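# Seat three arriving sleeves on separate pins, band down

## Task

Three sleeves will show up one after another. Place each on a different pin with its coloured band at the bottom, slide it fully down until it meets the table, and release it. A sleeve must not land on a pin's rim, and must not be released while it only sits on a pin's tip; if either happens, lift it away from all pins and retry, because one that ends seated after such a slip may still count as a failure. The robot must not be gripping a sleeve above the table when the scene ends. Finish with the whole arm, hand included, hovering free and touching nothing for the final second after everything has settled.

## Robot and tools

Robot: one arm with six joints (waist, shoulder, elbow, wrist pitch, wrist yaw, wrist roll) and a two-finger parallel gripper. The fingers point along the gripper's own +x axis and close along its y axis. The reported hand point, end_effector_position, sits between the finger pads, about 3 to 4 cm short of the fingertips.

Frame: all poses use the scene frame. Its origin is on the table surface under the arm's base, +z is up, and +y lies to the left when facing along +x. The base itself may be slightly tilted. Positions are in metres; orientations are quaternions written w first (qw, qx, qy, qz). At long reach the printed hand position can be somewhat wrong.

The row: every motion command is a row of 8 plain numbers in this order: x, y, z, qw, qx, qy, qz, opening. x, y, z and the quaternion form an absolute pose target for the hand in the scene frame, not an offset. opening is a gripper command from -1 to 1: +1 is fully open (0.088 m), the bare fingers touch near -0.80, and values below that add nothing. Closing from fully open takes roughly 0.5 s or more. To hold the same orientation, repeat your chosen quaternion in each row rather than copying the last reported one, which may have drifted.

execute_actions takes "actions", a list holding at most one item, plus optional "pictures" (true to get camera images). Three forms: an empty list returns the current state with images; an action {"rows": [...], "steps": n} with 1 to 15 rows and n from 6 to 15 (default 15), each row used for one 1/30 s control step and the final row reused for any remaining steps; a wait {"steps": n} with n up to 300, counted from the previous result, so your thinking time is included. A call that breaks the rules is refused and nothing moves. It is also refused if any target lies more than 0.6 m from the last reported hand position along any gripper axis.

Each step, the controller clips your target to within 70 mm and 16 degrees of the measured pose, then drives the joints toward it, favouring position over orientation if both cannot be met. A distant target therefore needs several actions; after an action ends, the arm only continues to the last clipped pose. Results come 6 steps before the action finishes; those steps run while you reply, and the next action waits for them.

move takes "target" (one 8-number row as above, absolute) and optional "speed" in m/s, 0.002 to 0.5, default 0.25; rotation is capped at twice that value in rad/s. It drives a straight path from the current pose, lasting 0.5 to 10 s, cut off at 10 s. It ignores obstacles, the hand can lag, wander, or overshoot the speed (especially with a nearly straight arm), the opening is applied at the start, and it turns the short way. Its result adds a "move:" line: done (settled near target), off_target, moving, held, or fault, plus limits such as paced (pose clipped) or held (safety check blocked steps, after which motion can jump), and the distance left to the target.

wait takes "seconds" from 0 to 10 and lets the scene run with no new command.

zoom_image takes "camera" (cam_head_left, cam_head_right, cam_high, cam_low or cam_wrist) and "region" [x0, y0, x1, y1] in pixels of that 504x504 image, top-left is (0, 0), at most 504 by 504.

show_instructions takes nothing and shows the reference pages. finished_scene takes "scene", the number of the scene being closed; it is final and grades the result, which must still hold.

Reading results: the state line gives hand position, quaternion and velocities. Joint positions and velocities list the six joints in the order above, then the finger gap in metres. grip_measured is the actual opening on the command scale; to keep hold of something, command clearly less than it (lower squeezes harder, roughly 34 N per pad at most). Readings may be off by about 1 mm. "pose unreachable" or HELD means the clearance check altered or blocked a step (the mount counts as arm). "Hand target" shows where the controller is now heading. Joint torques are noisy, offset totals, not contact forces.

Joint ranges (rad): waist -3.054 to 3.054, shoulder 0 to 3.142, elbow 0 to 2.356, wrist pitch and yaw -1.571 to 1.571, roll -3.142 to 3.142. Load limits (N m): waist 17.4, shoulder 21.6, elbow 21.5, wrist pitch 5.67, wrist yaw 5.65, wrist roll 5.3; exceeding one gives a TORQUE FAULT and a 10 s stop. Holding loads heats motors: MOTOR HOT from 50 °C, OVER-TEMPERATURE FAULT at 95 °C, and power loss if cooling fails.

Cautions: friction can leave the hand short or tilted, so check each result and correct. Touch things slowly; fast contact and targets far past the contact point press hard. Avoid drops, slips, slams, pushing anything off the table, and occasional outside pushes on loose objects. Lower sleeves straight over the pin axis, never release on a tip, and lift clear before ending.

Each tool is called as name([rows], argument=value, ...), one row to a line, values as JSON.

Reference images:

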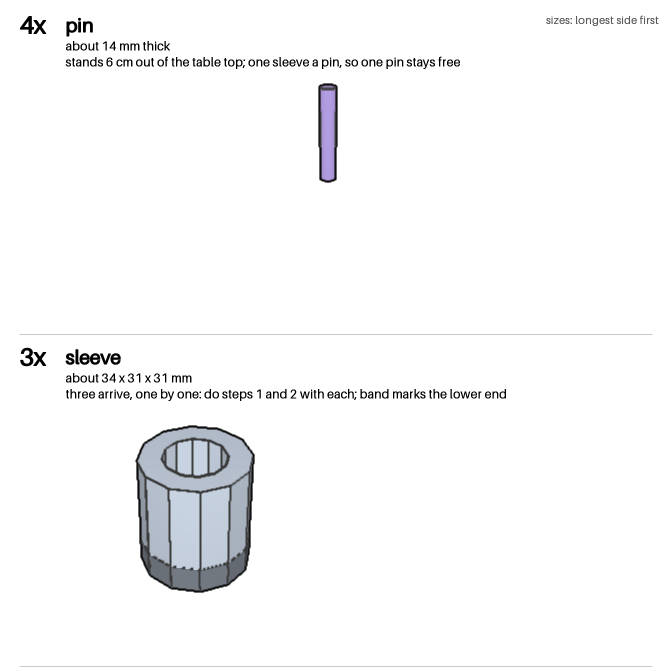

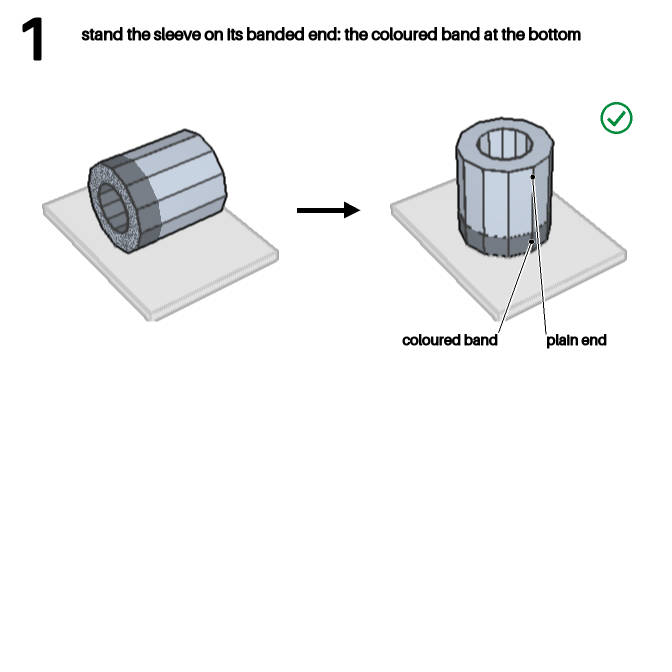

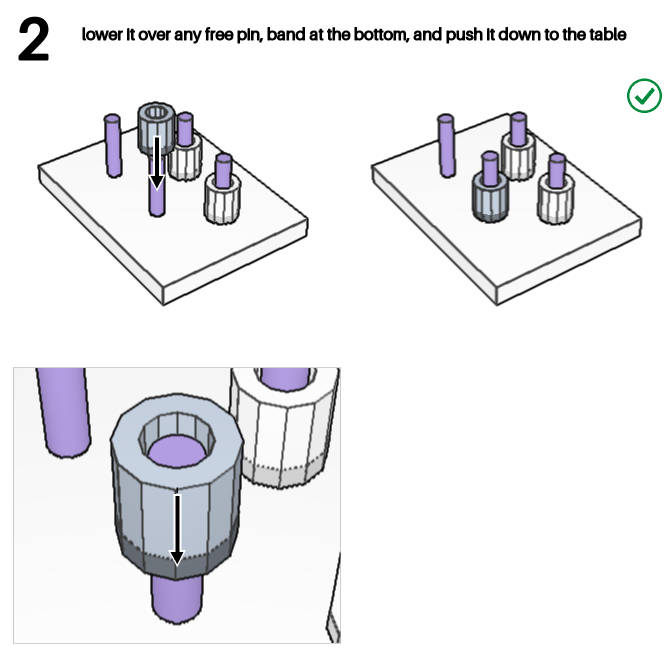

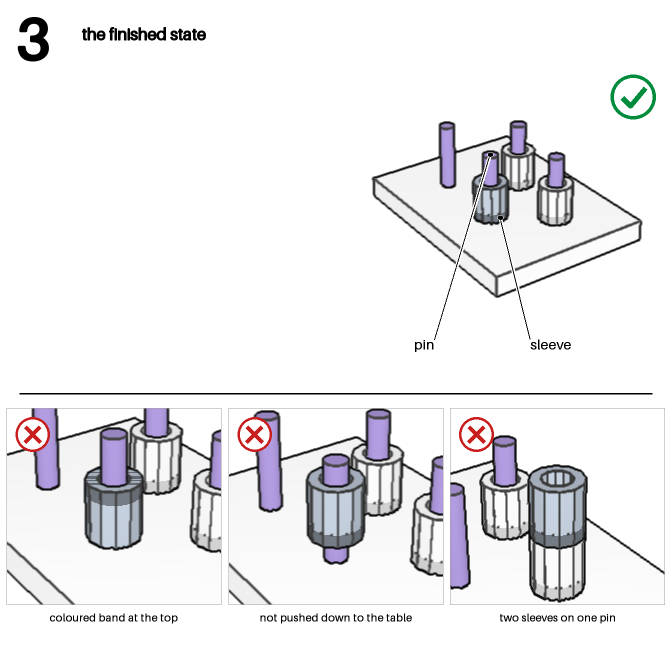

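## Session

execute_actions(actions=[])

Scene clock: 0.00 s of 4600.00 s.
end_effector_position=(+0.1449, -0.1959, +0.2824) grip_measured=+0.838 end_effector_quat_wxyz=(+0.591, -0.481, +0.379, +0.525) end_effector_velocity=(-0.002, +0.006, +0.000) end_effector_angular_velocity=(+0.026, +0.003, +0.003)
Joint positions: [-0.97   1.679  1.048 -1.131 -0.284 -2.748  0.08 ]
Joint velocities: [-0.002 -0.002 -0.007 -0.022 -0.007 -0.007 -0.   ]
Joint torques (N m, as the arm reports them, + toward a larger angle): no reading
Motor temperatures (°C, as the motors report them): [24 23 23 24 23 24]
Heat: hottest waist 24 °C (+0.0 °C/min).
Hand target: +0.145, -0.196, +0.282; +0.591, -0.482, +0.379, +0.525

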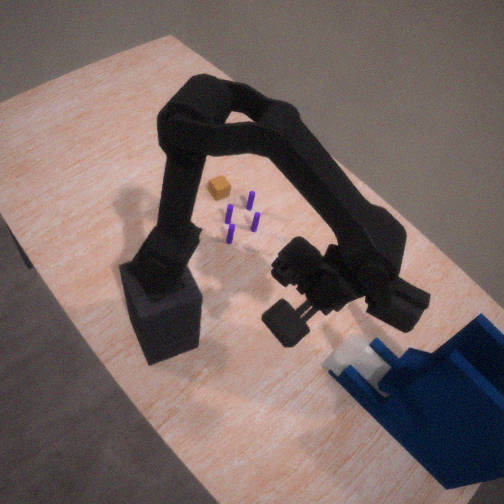

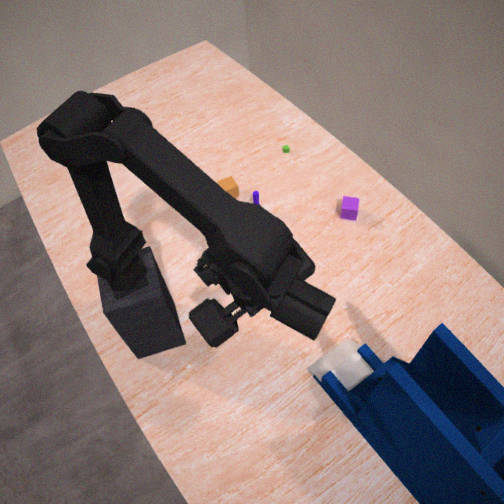

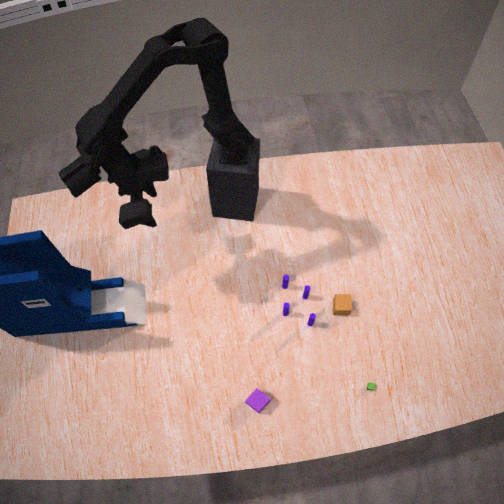

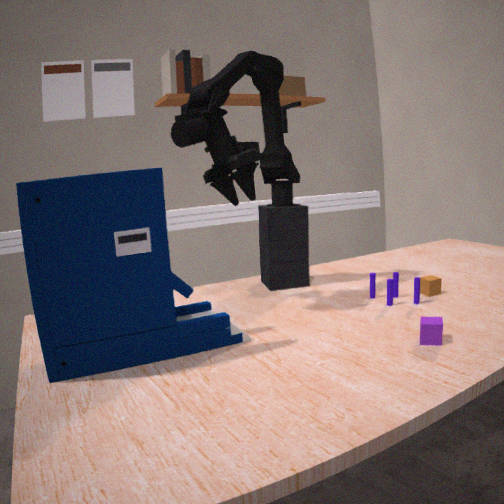

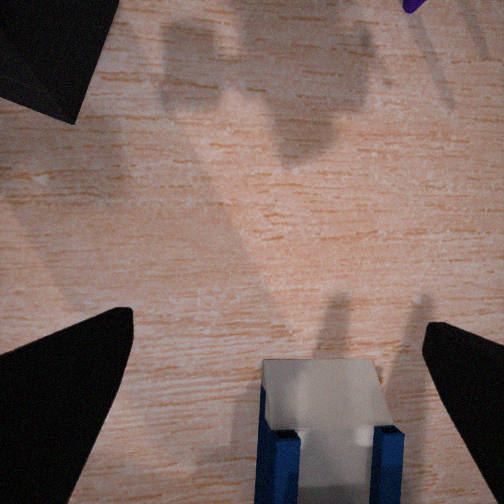

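move(target=[0.22,0.05,0.25,0.5,-0.5,0.5,0.5,1])

Scene clock: 2.07 s of 4600.00 s.
end_effector_position=(+0.2163, +0.0488, +0.2485) grip_measured=+1.000 end_effector_quat_wxyz=(+0.501, -0.500, +0.497, +0.502) end_effector_velocity=(+0.001, +0.002, +0.000) end_effector_angular_velocity=(-0.008, +0.006, -0.010)
Joint positions: [ 0.336  1.459  0.762 -0.855 -0.036 -1.381  0.088]
Joint velocities: [ 0.012  0.012  0.012 -0.007  0.007  0.022  0.   ]
Joint torques (N m, as the arm reports them, + toward a larger angle): [ 0.15 -3.26  7.17  0.12  0.09  0.2 ]
Motor temperatures (°C, as the motors report them): [24 24 24 24 23 24]
Heat: hottest waist 24 °C (+0.0 °C/min).
Hand target: +0.220, +0.050, +0.250; +0.503, -0.501, +0.498, +0.498
Off the commanded pose: 0.004 m, 0 deg.
Kept back: nothing.
move: done

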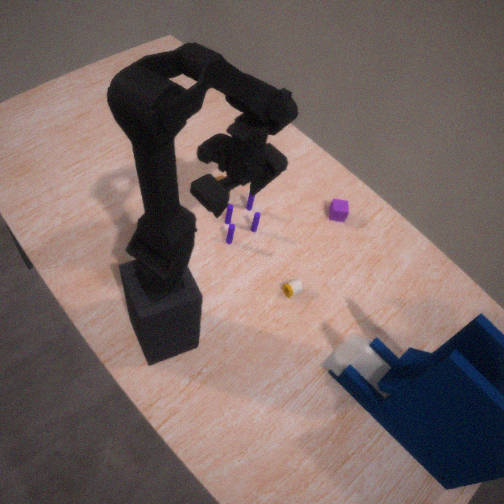

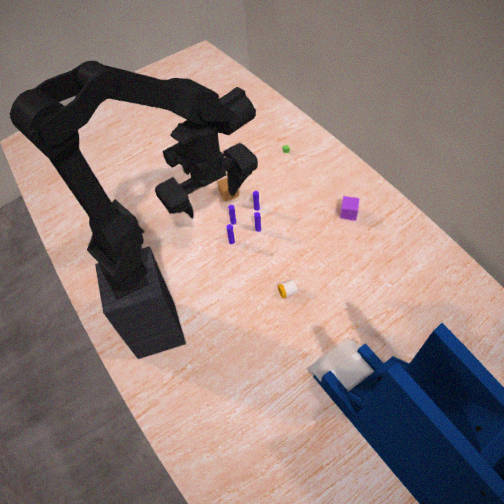

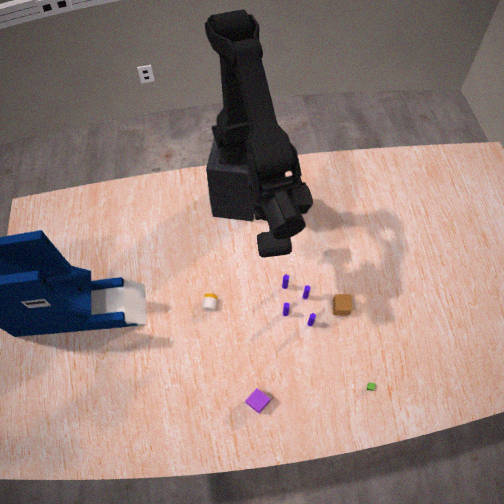

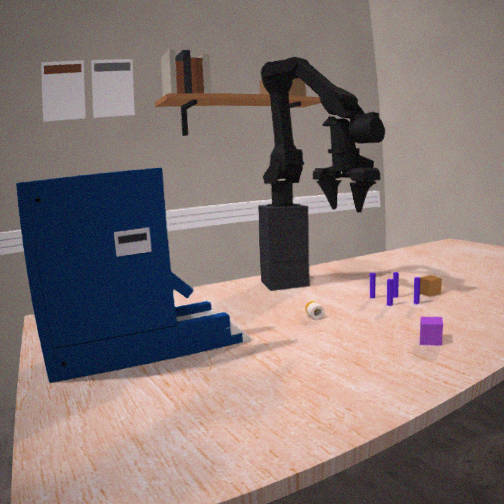

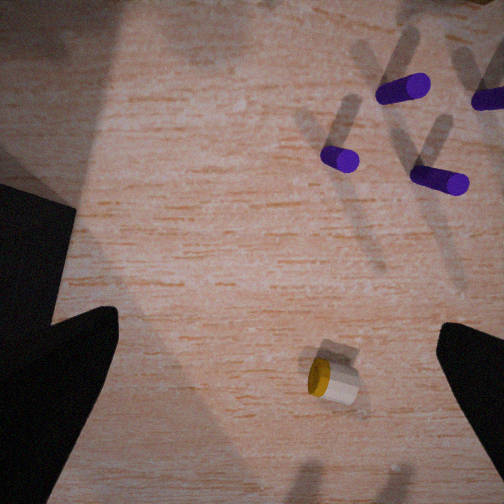

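move(target=[0.26,-0.113,0.14,0.7071,0,0.7071,0,1], speed=0.4)

Scene clock: 6.17 s of 4600.00 s.
end_effector_position=(+0.2583, -0.1100, +0.1409) grip_measured=+1.000 end_effector_quat_wxyz=(+0.705, -0.003, +0.710, +0.006) end_effector_velocity=(-0.005, -0.001, -0.000) end_effector_angular_velocity=(+0.002, +0.023, -0.015)
Joint positions: [-0.268  2.003  0.841 -0.421 -0.035 -0.425  0.088]
Joint velocities: [-0.007  0.002  0.002 -0.022  0.007  0.007  0.   ]
Joint torques (N m, as the arm reports them, + toward a larger angle): [-0.5  -5.21  5.47  0.42  0.09  0.2 ]
Motor temperatures (°C, as the motors report them): [24 24 24 24 23 24]
Heat: hottest waist 24 °C (+0.0 °C/min).
Hand target: +0.261, -0.113, +0.140; +0.706, -0.001, +0.708, -0.001
Off the commanded pose: 0.004 m, 1 deg.
Kept back: nothing.
move: done

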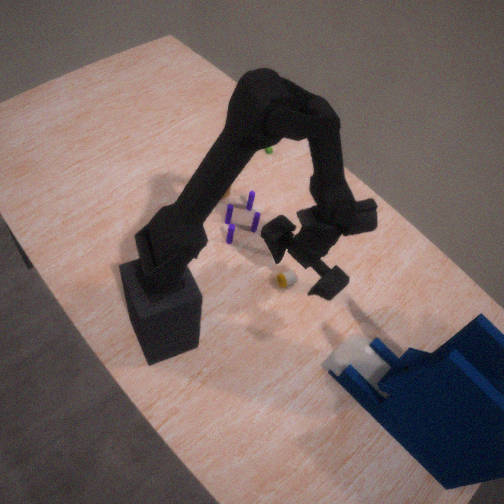

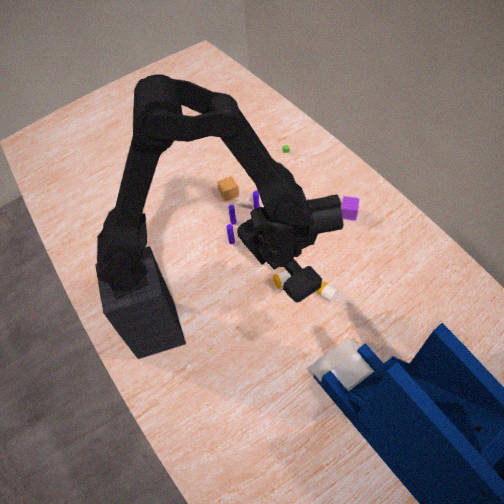

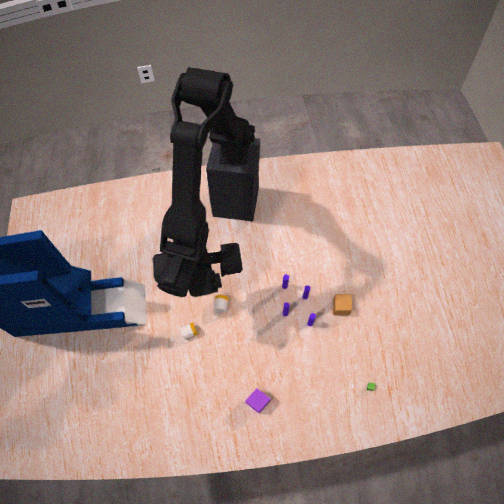

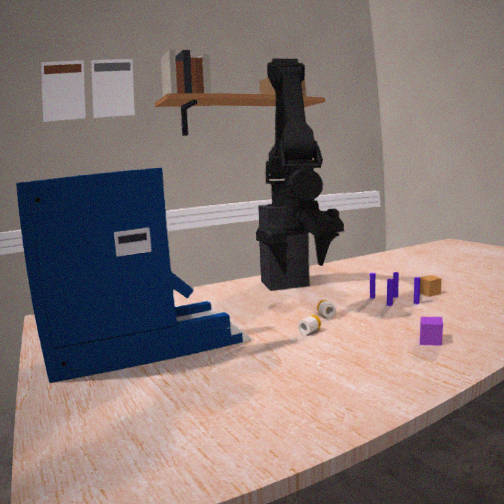

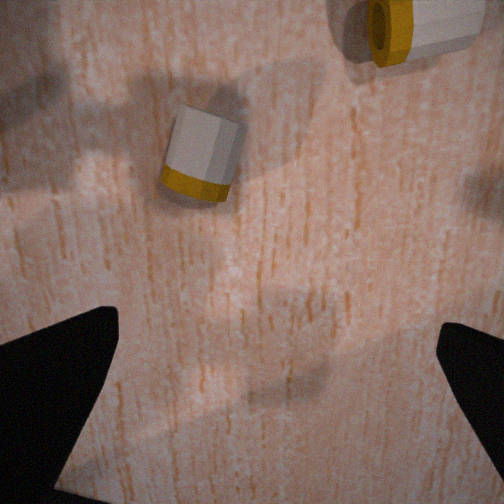

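wait(seconds=4)

Scene clock: 10.23 s of 4600.00 s.
end_effector_position=(+0.2585, -0.1102, +0.1407) grip_measured=+1.000 end_effector_quat_wxyz=(+0.705, -0.002, +0.709, +0.005) end_effector_velocity=(-0.000, -0.001, +0.001) end_effector_angular_velocity=(+0.008, -0.001, -0.015)
Joint positions: [-0.269  2.005  0.842 -0.42  -0.035 -0.423  0.088]
Joint velocities: [-0.007 -0.002  0.002 -0.007 -0.007  0.007  0.   ]
Joint torques (N m, as the arm reports them, + toward a larger angle): [-0.55 -5.25  5.46  0.42  0.09  0.17]
Motor temperatures (°C, as the motors report them): [24 24 24 24 23 24]
Heat: hottest waist 24 °C (+0.0 °C/min).
Hand target: +0.261, -0.113, +0.140; +0.706, -0.001, +0.708, -0.001
Off the commanded pose: 0.003 m, 1 deg.
Kept back: nothing.
Steps of this call (steps 1 to 122: nothing new was sent). Readings (end_effector_position):
1: (+0.2583, -0.1100, +0.1408)
2: (+0.2583, -0.1100, +0.1408)
4: (+0.2583, -0.1101, +0.1407)
8: (+0.2585, -0.1102, +0.1408)
122: the state above

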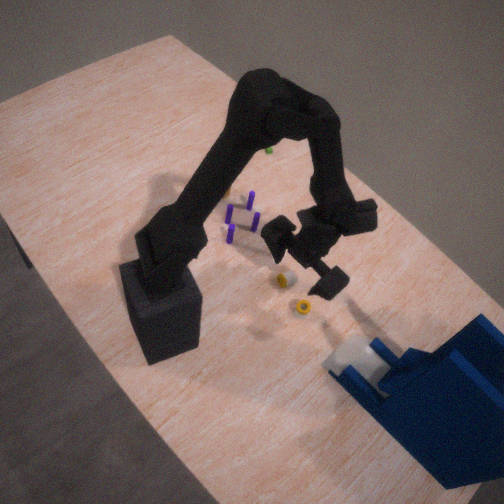

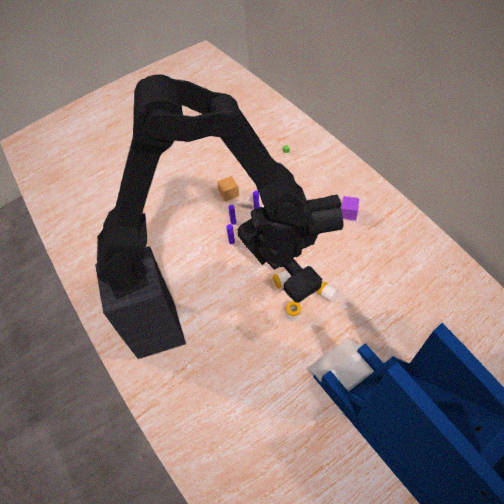

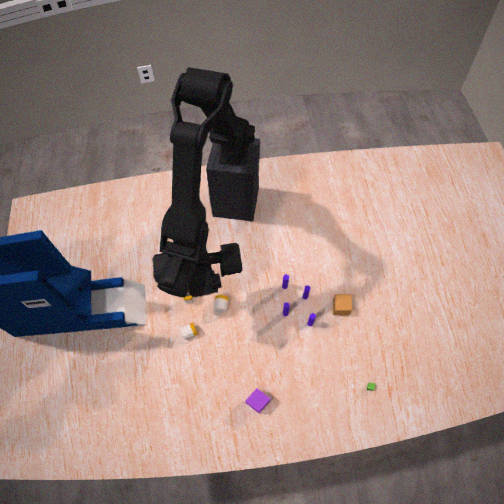

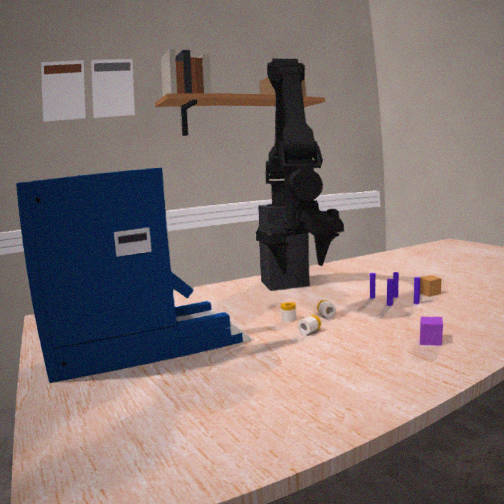

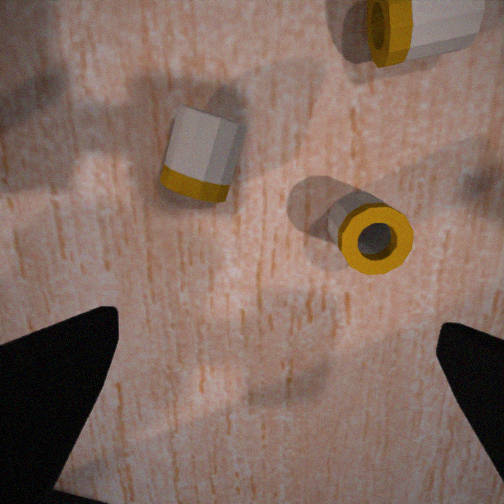

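move(target=[0.308,-0.083,0.08,0.4968,0.098,0.8605,-0.0566,0.5], speed=0.3)

move(target=[0.308,-0.083,0.045,0.4968,0.098,0.8605,-0.0566,0.5], speed=0.08)

Scene clock: 12.57 s of 4600.00 s.
end_effector_position=(+0.3075, -0.0843, +0.0821) grip_measured=+0.500 end_effector_quat_wxyz=(+0.500, +0.094, +0.859, -0.054) end_effector_velocity=(+0.003, -0.001, -0.001) end_effector_angular_velocity=(+0.004, +0.006, -0.013)
Joint positions: [-0.114  2.618  1.589 -1.057 -0.011 -0.053  0.064]
Joint velocities: [-0.002  0.017  0.032 -0.022 -0.007  0.007 -0.   ]
Joint torques (N m, as the arm reports them, + toward a larger angle): [-0.09 -7.63  5.09 -1.09 -0.13  0.19]
Motor temperatures (°C, as the motors report them): [24 25 24 24 23 24]
Heat: hottest shoulder 25 °C (+4.8 °C/min).
Hand target: +0.308, -0.083, +0.080; +0.497, +0.097, +0.860, -0.055
Off the commanded pose: 0.003 m, 1 deg.
Kept back: nothing.
move: done

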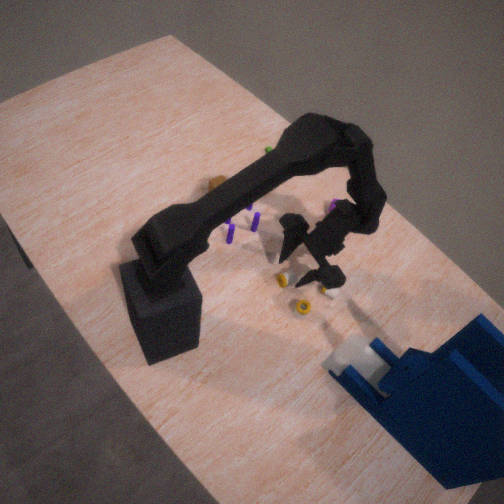

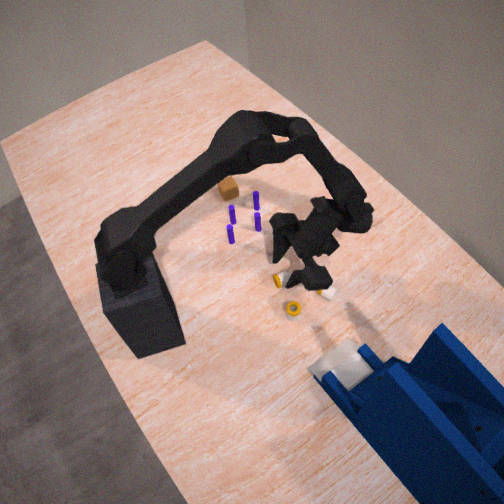

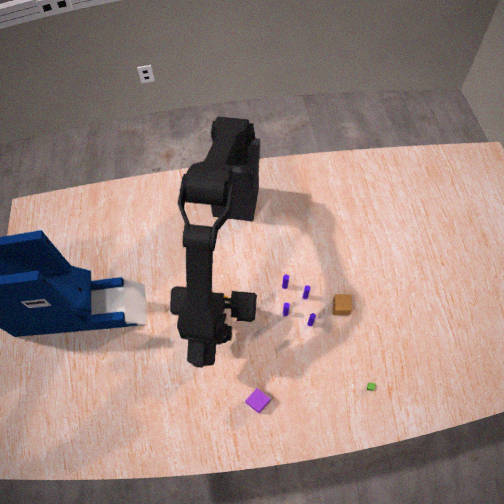

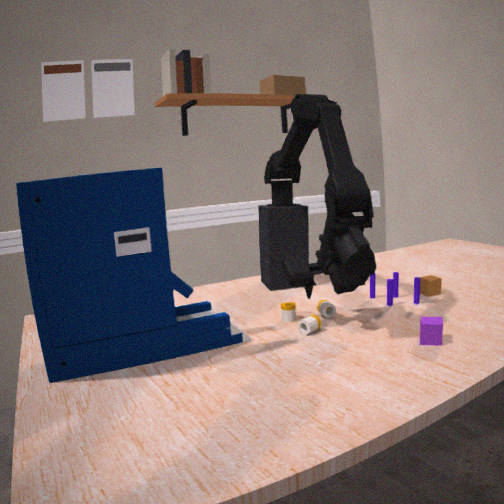

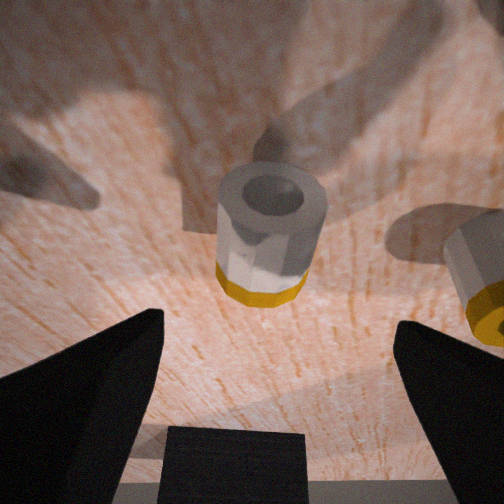

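Scene clock: 13.50 s of 4600.00 s.
end_effector_position=(+0.3069, -0.0844, +0.0476) grip_measured=+0.500 end_effector_quat_wxyz=(+0.497, +0.096, +0.861, -0.055) end_effector_velocity=(-0.001, +0.001, +0.000) end_effector_angular_velocity=(+0.012, +0.004, -0.000)
Joint positions: [-0.112  2.722  1.631 -1.003 -0.013 -0.047  0.064]
Joint velocities: [-0.002  0.002  0.002 -0.007 -0.007 -0.007  0.   ]
Joint torques (N m, as the arm reports them, + toward a larger angle): [-0.08 -7.67  4.75 -0.68 -0.13  0.18]
Motor temperatures (°C, as the motors report them): [24 25 24 24 23 24]
Heat: hottest shoulder 25 °C (+4.4 °C/min).
Hand target: +0.308, -0.083, +0.045; +0.497, +0.098, +0.861, -0.057
Off the commanded pose: 0.003 m, 0 deg.
Kept back: nothing.
move: done

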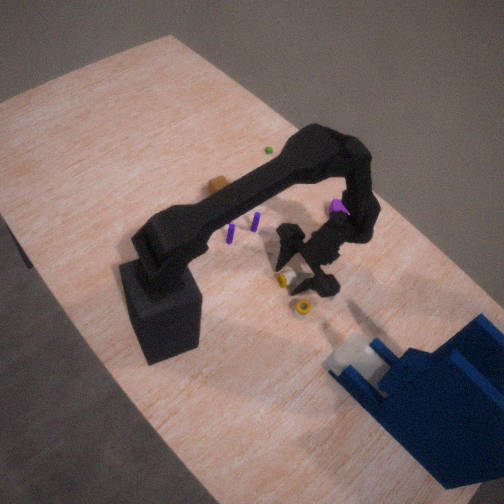

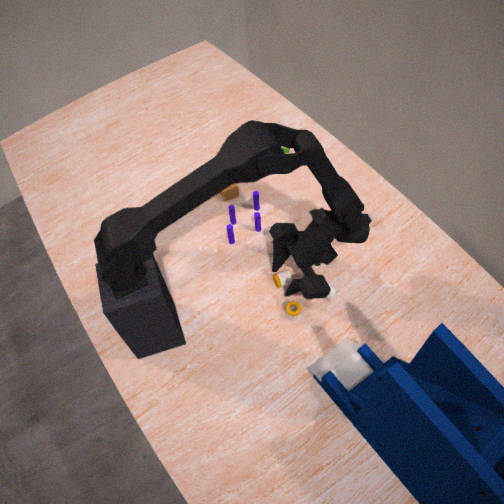

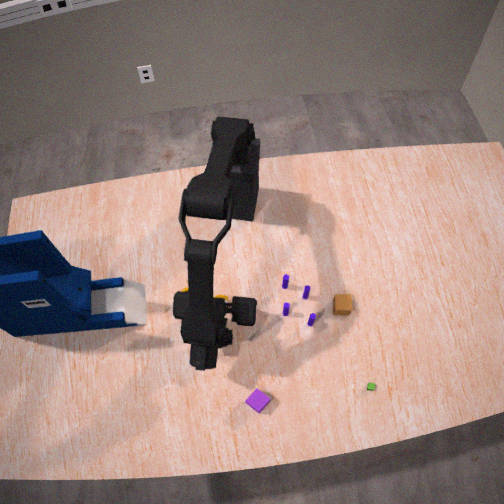

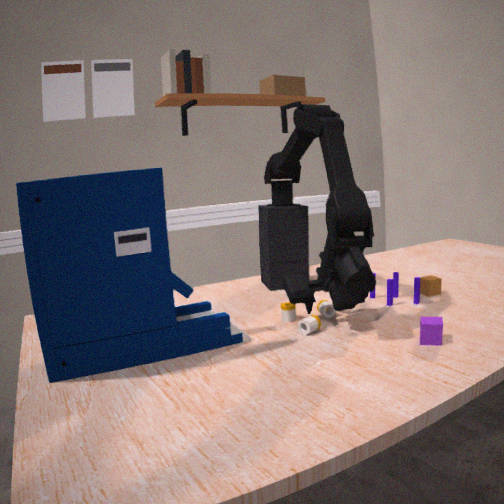

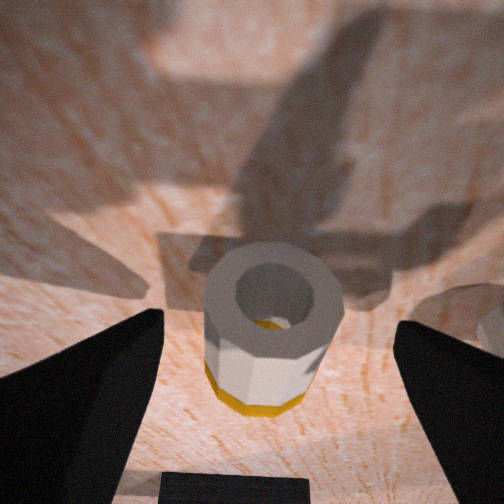

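zoom_image(camera="cam_low", region=[260,250,380,350])

zoom_image(camera="cam_head_left", region=[250,230,350,320])

Region (260, 250, 380, 350) of cam_low's 504x504 image, scaled by 4.200, with more detail than that image has.

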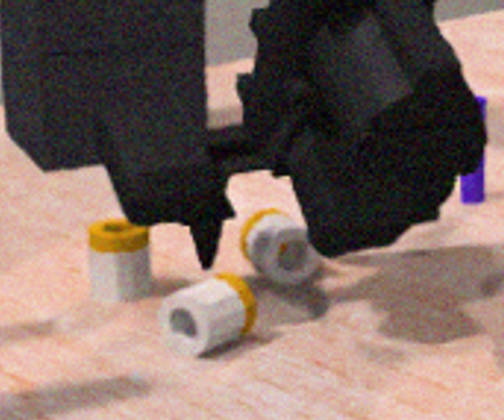

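Region (250, 230, 350, 320) of cam_head_left's 504x504 image, scaled by 5.040, with more detail than that image has; it fills the top 454 rows of this view, and the rest is white.

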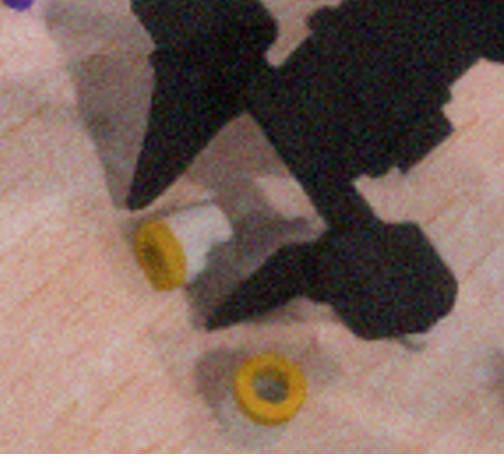

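move(target=[0.309,-0.081,0.040,0.4968,0.098,0.8605,-0.0566,0.1], speed=0.03)

move(target=[0.309,-0.081,0.040,0.4968,0.098,0.8605,-0.0566,-0.45], speed=0.03)

Scene clock: 14.70 s of 4600.00 s.
end_effector_position=(+0.3076, -0.0823, +0.0425) grip_measured=+0.101 end_effector_quat_wxyz=(+0.496, +0.095, +0.861, -0.055) end_effector_velocity=(+0.001, +0.001, +0.000) end_effector_angular_velocity=(+0.015, -0.002, -0.025)
Joint positions: [-0.106  2.738  1.639 -0.995 -0.015 -0.042  0.044]
Joint velocities: [-0.007  0.002  0.007 -0.007 -0.022  0.007 -0.001]
Joint torques (N m, as the arm reports them, + toward a larger angle): [-0.09 -7.72  4.78 -0.67 -0.13  0.18]
Motor temperatures (°C, as the motors report them): [24 25 24 24 23 24]
Heat: hottest shoulder 25 °C (+4.1 °C/min).
Hand target: +0.309, -0.081, +0.040; +0.497, +0.098, +0.860, -0.057
Off the commanded pose: 0.003 m, 0 deg.
Kept back: nothing.
move: done

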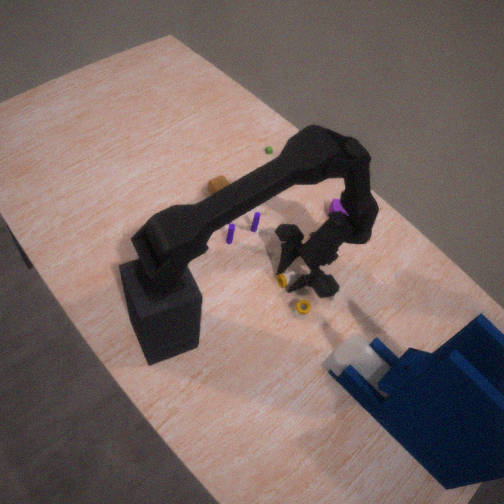

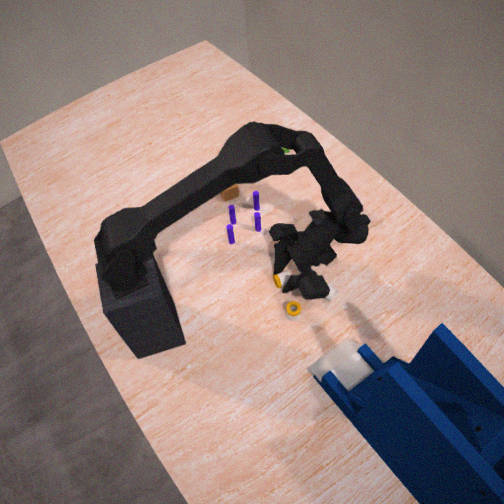

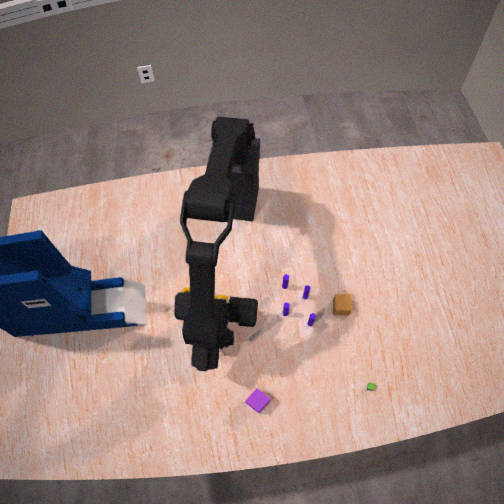

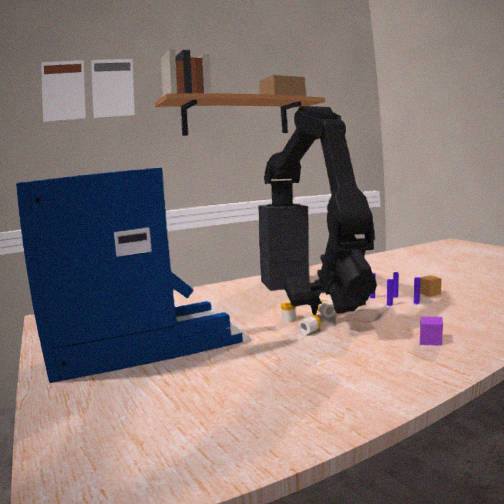

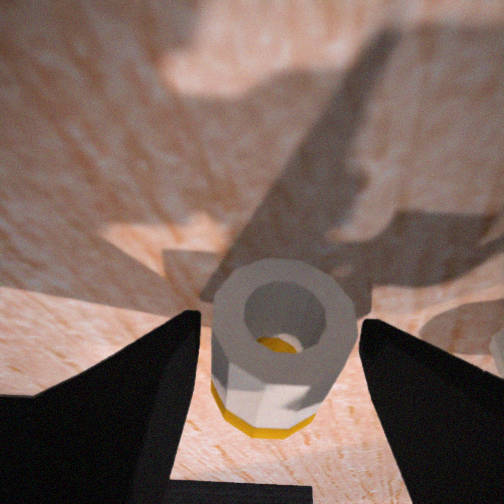

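Scene clock: 15.40 s of 4600.00 s.
end_effector_position=(+0.3076, -0.0822, +0.0425) grip_measured=-0.189 end_effector_quat_wxyz=(+0.496, +0.095, +0.861, -0.055) end_effector_velocity=(-0.002, +0.000, +0.001) end_effector_angular_velocity=(+0.006, +0.006, +0.025)
Joint positions: [-0.106  2.738  1.639 -0.995 -0.015 -0.042  0.03 ]
Joint velocities: [ 0.002 -0.002 -0.002 -0.007  0.007 -0.022 -0.   ]
Joint torques (N m, as the arm reports them, + toward a larger angle): [-0.12 -7.71  4.76 -0.68 -0.13  0.17]
Motor temperatures (°C, as the motors report them): [24 25 24 24 23 24]
Heat: hottest shoulder 25 °C (+3.9 °C/min).
Hand target: +0.309, -0.081, +0.040; +0.497, +0.098, +0.860, -0.056
Off the commanded pose: 0.003 m, 0 deg.
Kept back: nothing.
move: done

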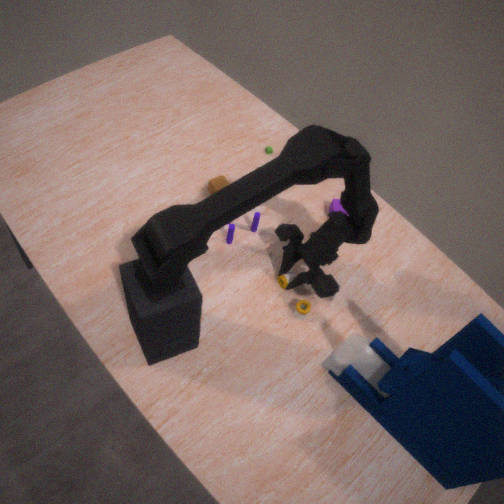

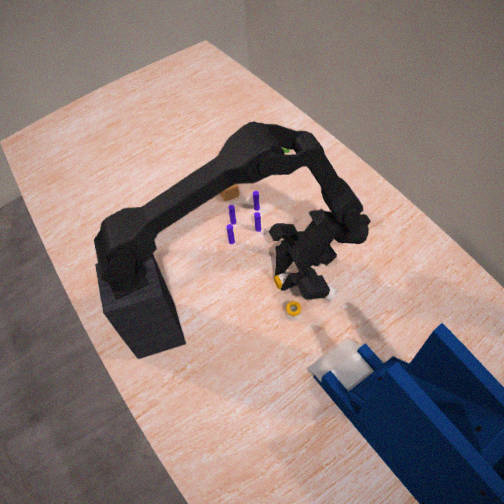

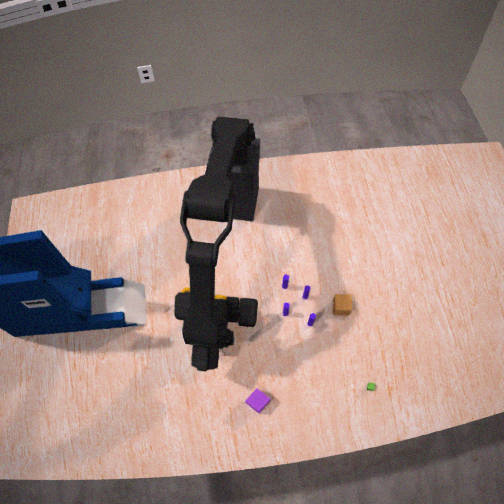

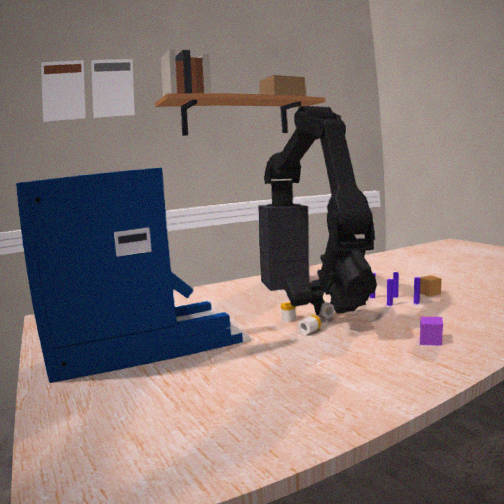

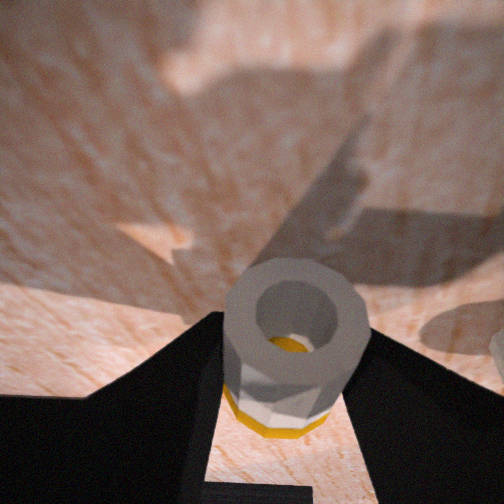

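move(target=[0.315,-0.08,0.11,0.4968,0.098,0.8605,-0.0566,-0.45], speed=0.2)

move(target=[0.375,-0.06,0.07,0.9636,0.0181,0.2582,-0.0674,-0.45], speed=0.4)

zoom_image(camera="cam_low", region=[280,230,440,360])

Scene clock: 16.63 s of 4600.00 s.
end_effector_position=(+0.3128, -0.0813, +0.1049) grip_measured=-0.189 end_effector_quat_wxyz=(+0.493, +0.096, +0.863, -0.055) end_effector_velocity=(-0.003, +0.001, +0.007) end_effector_angular_velocity=(+0.005, +0.011, -0.013)
Joint positions: [-0.106  2.582  1.624 -1.144 -0.015 -0.042  0.03 ]
Joint velocities: [-0.002 -0.017 -0.007 -0.022 -0.007  0.007 -0.   ]
Joint torques (N m, as the arm reports them, + toward a larger angle): [ -0.1  -10.1    4.19  -1.15  -0.13   0.18]
Motor temperatures (°C, as the motors report them): [24 26 24 24 23 24]
Heat: hottest shoulder 26 °C (+7.2 °C/min).
Hand target: +0.315, -0.080, +0.110; +0.497, +0.098, +0.860, -0.057
Off the commanded pose: 0.006 m, 1 deg.
Kept back: nothing.
move: done

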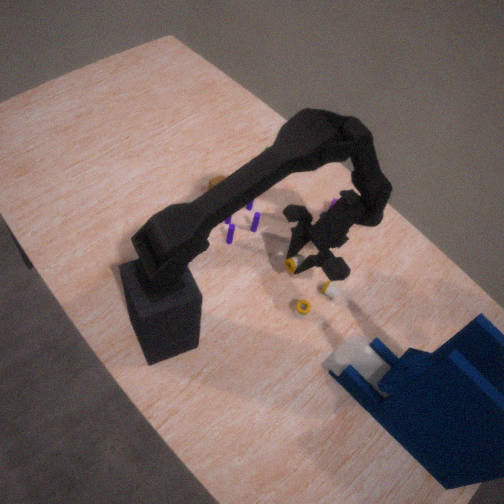

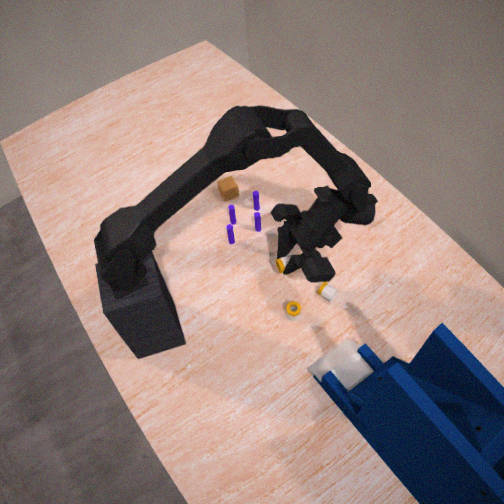

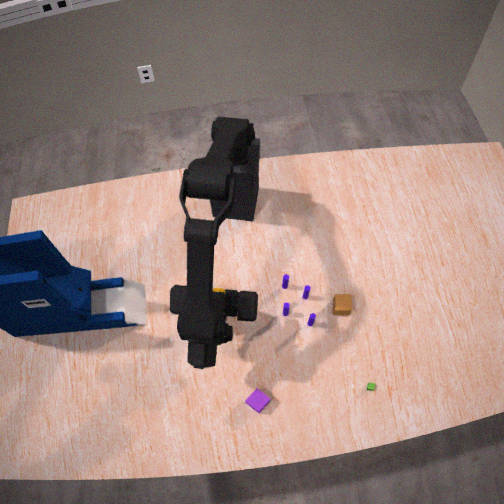

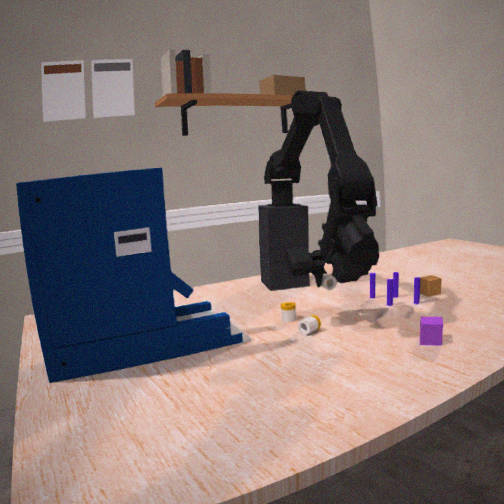

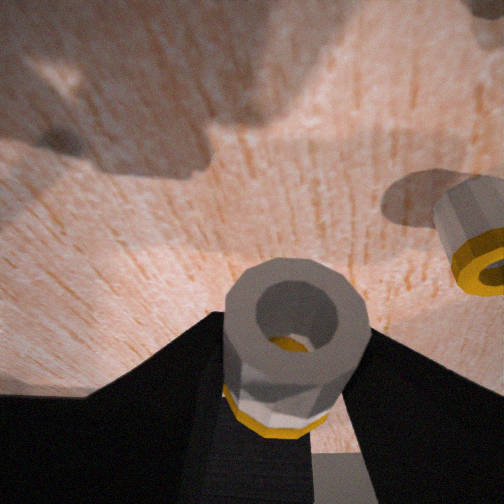

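Scene clock: 19.27 s of 4600.00 s.
end_effector_position=(+0.3748, -0.0602, +0.0712) grip_measured=-0.189 end_effector_quat_wxyz=(+0.962, +0.018, +0.263, -0.070) end_effector_velocity=(-0.004, +0.001, -0.005) end_effector_angular_velocity=(-0.001, +0.013, +0.007)
Joint positions: [-0.013  2.728  0.636  1.564 -0.026  0.021  0.03 ]
Joint velocities: [-0.002  0.017 -0.002  0.007 -0.007 -0.007 -0.   ]
Joint torques (N m, as the arm reports them, + toward a larger angle): [ 0.02 -5.59  1.86  2.16  0.15  0.19]
Motor temperatures (°C, as the motors report them): [24 26 24 24 23 24]
Heat: hottest shoulder 26 °C (+6.2 °C/min).
Hand target: +0.375, -0.060, +0.070; +0.962, +0.020, +0.261, -0.072
Off the commanded pose: 0.001 m, 1 deg.
joint sent to its limit — the command would take joint 4 (wrist pitch) past its upper limit, so that joint was sent only as far as its limit.
Kept back: nothing.
move: done

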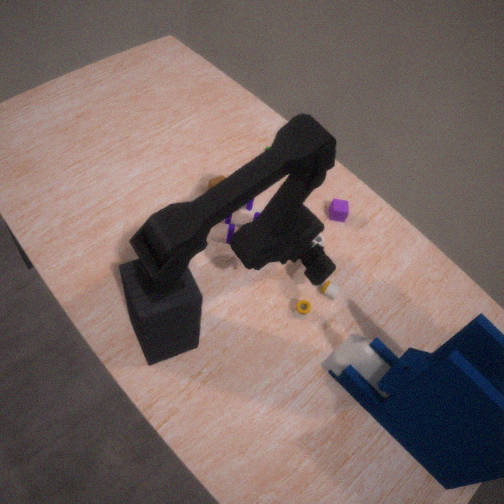

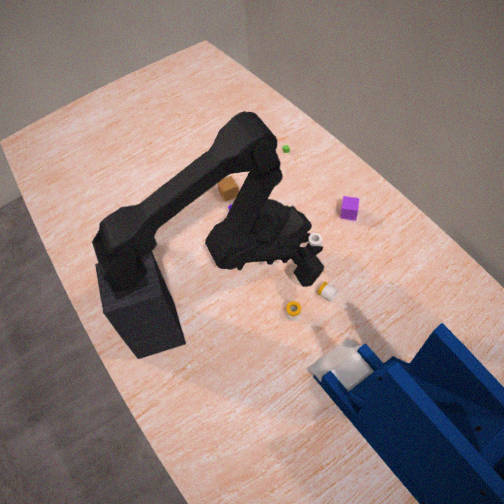

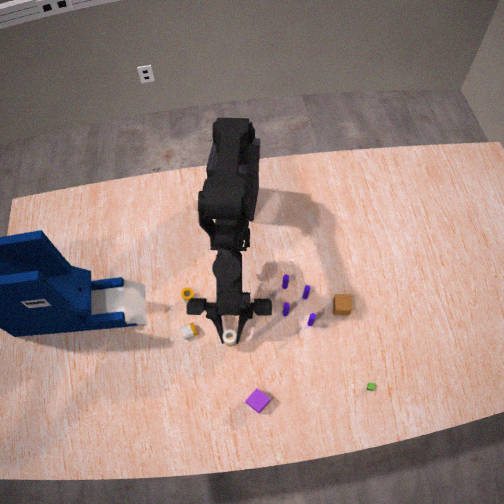

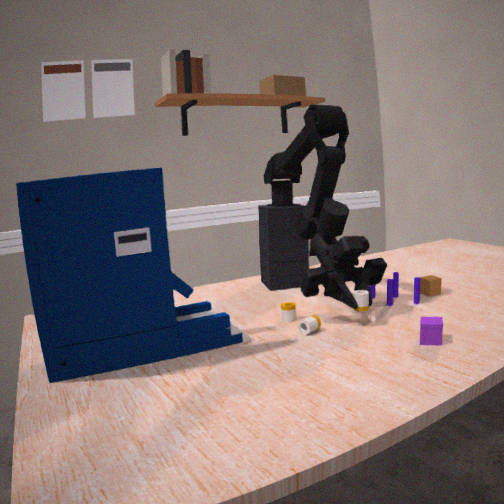

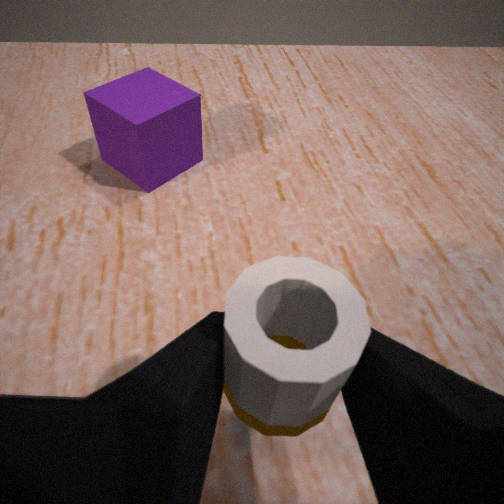

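Region (280, 230, 440, 360) of cam_low's 504x504 image, scaled by 3.150, with more detail than that image has; it fills the top 410 rows of this view, and the rest is white.

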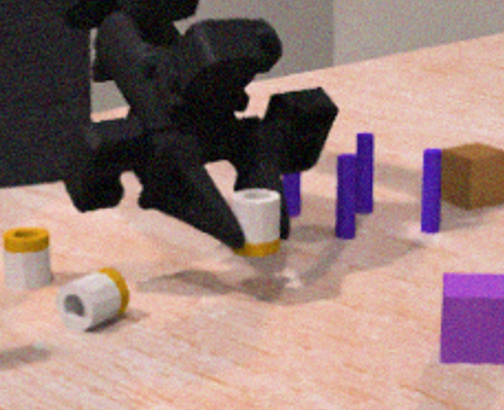

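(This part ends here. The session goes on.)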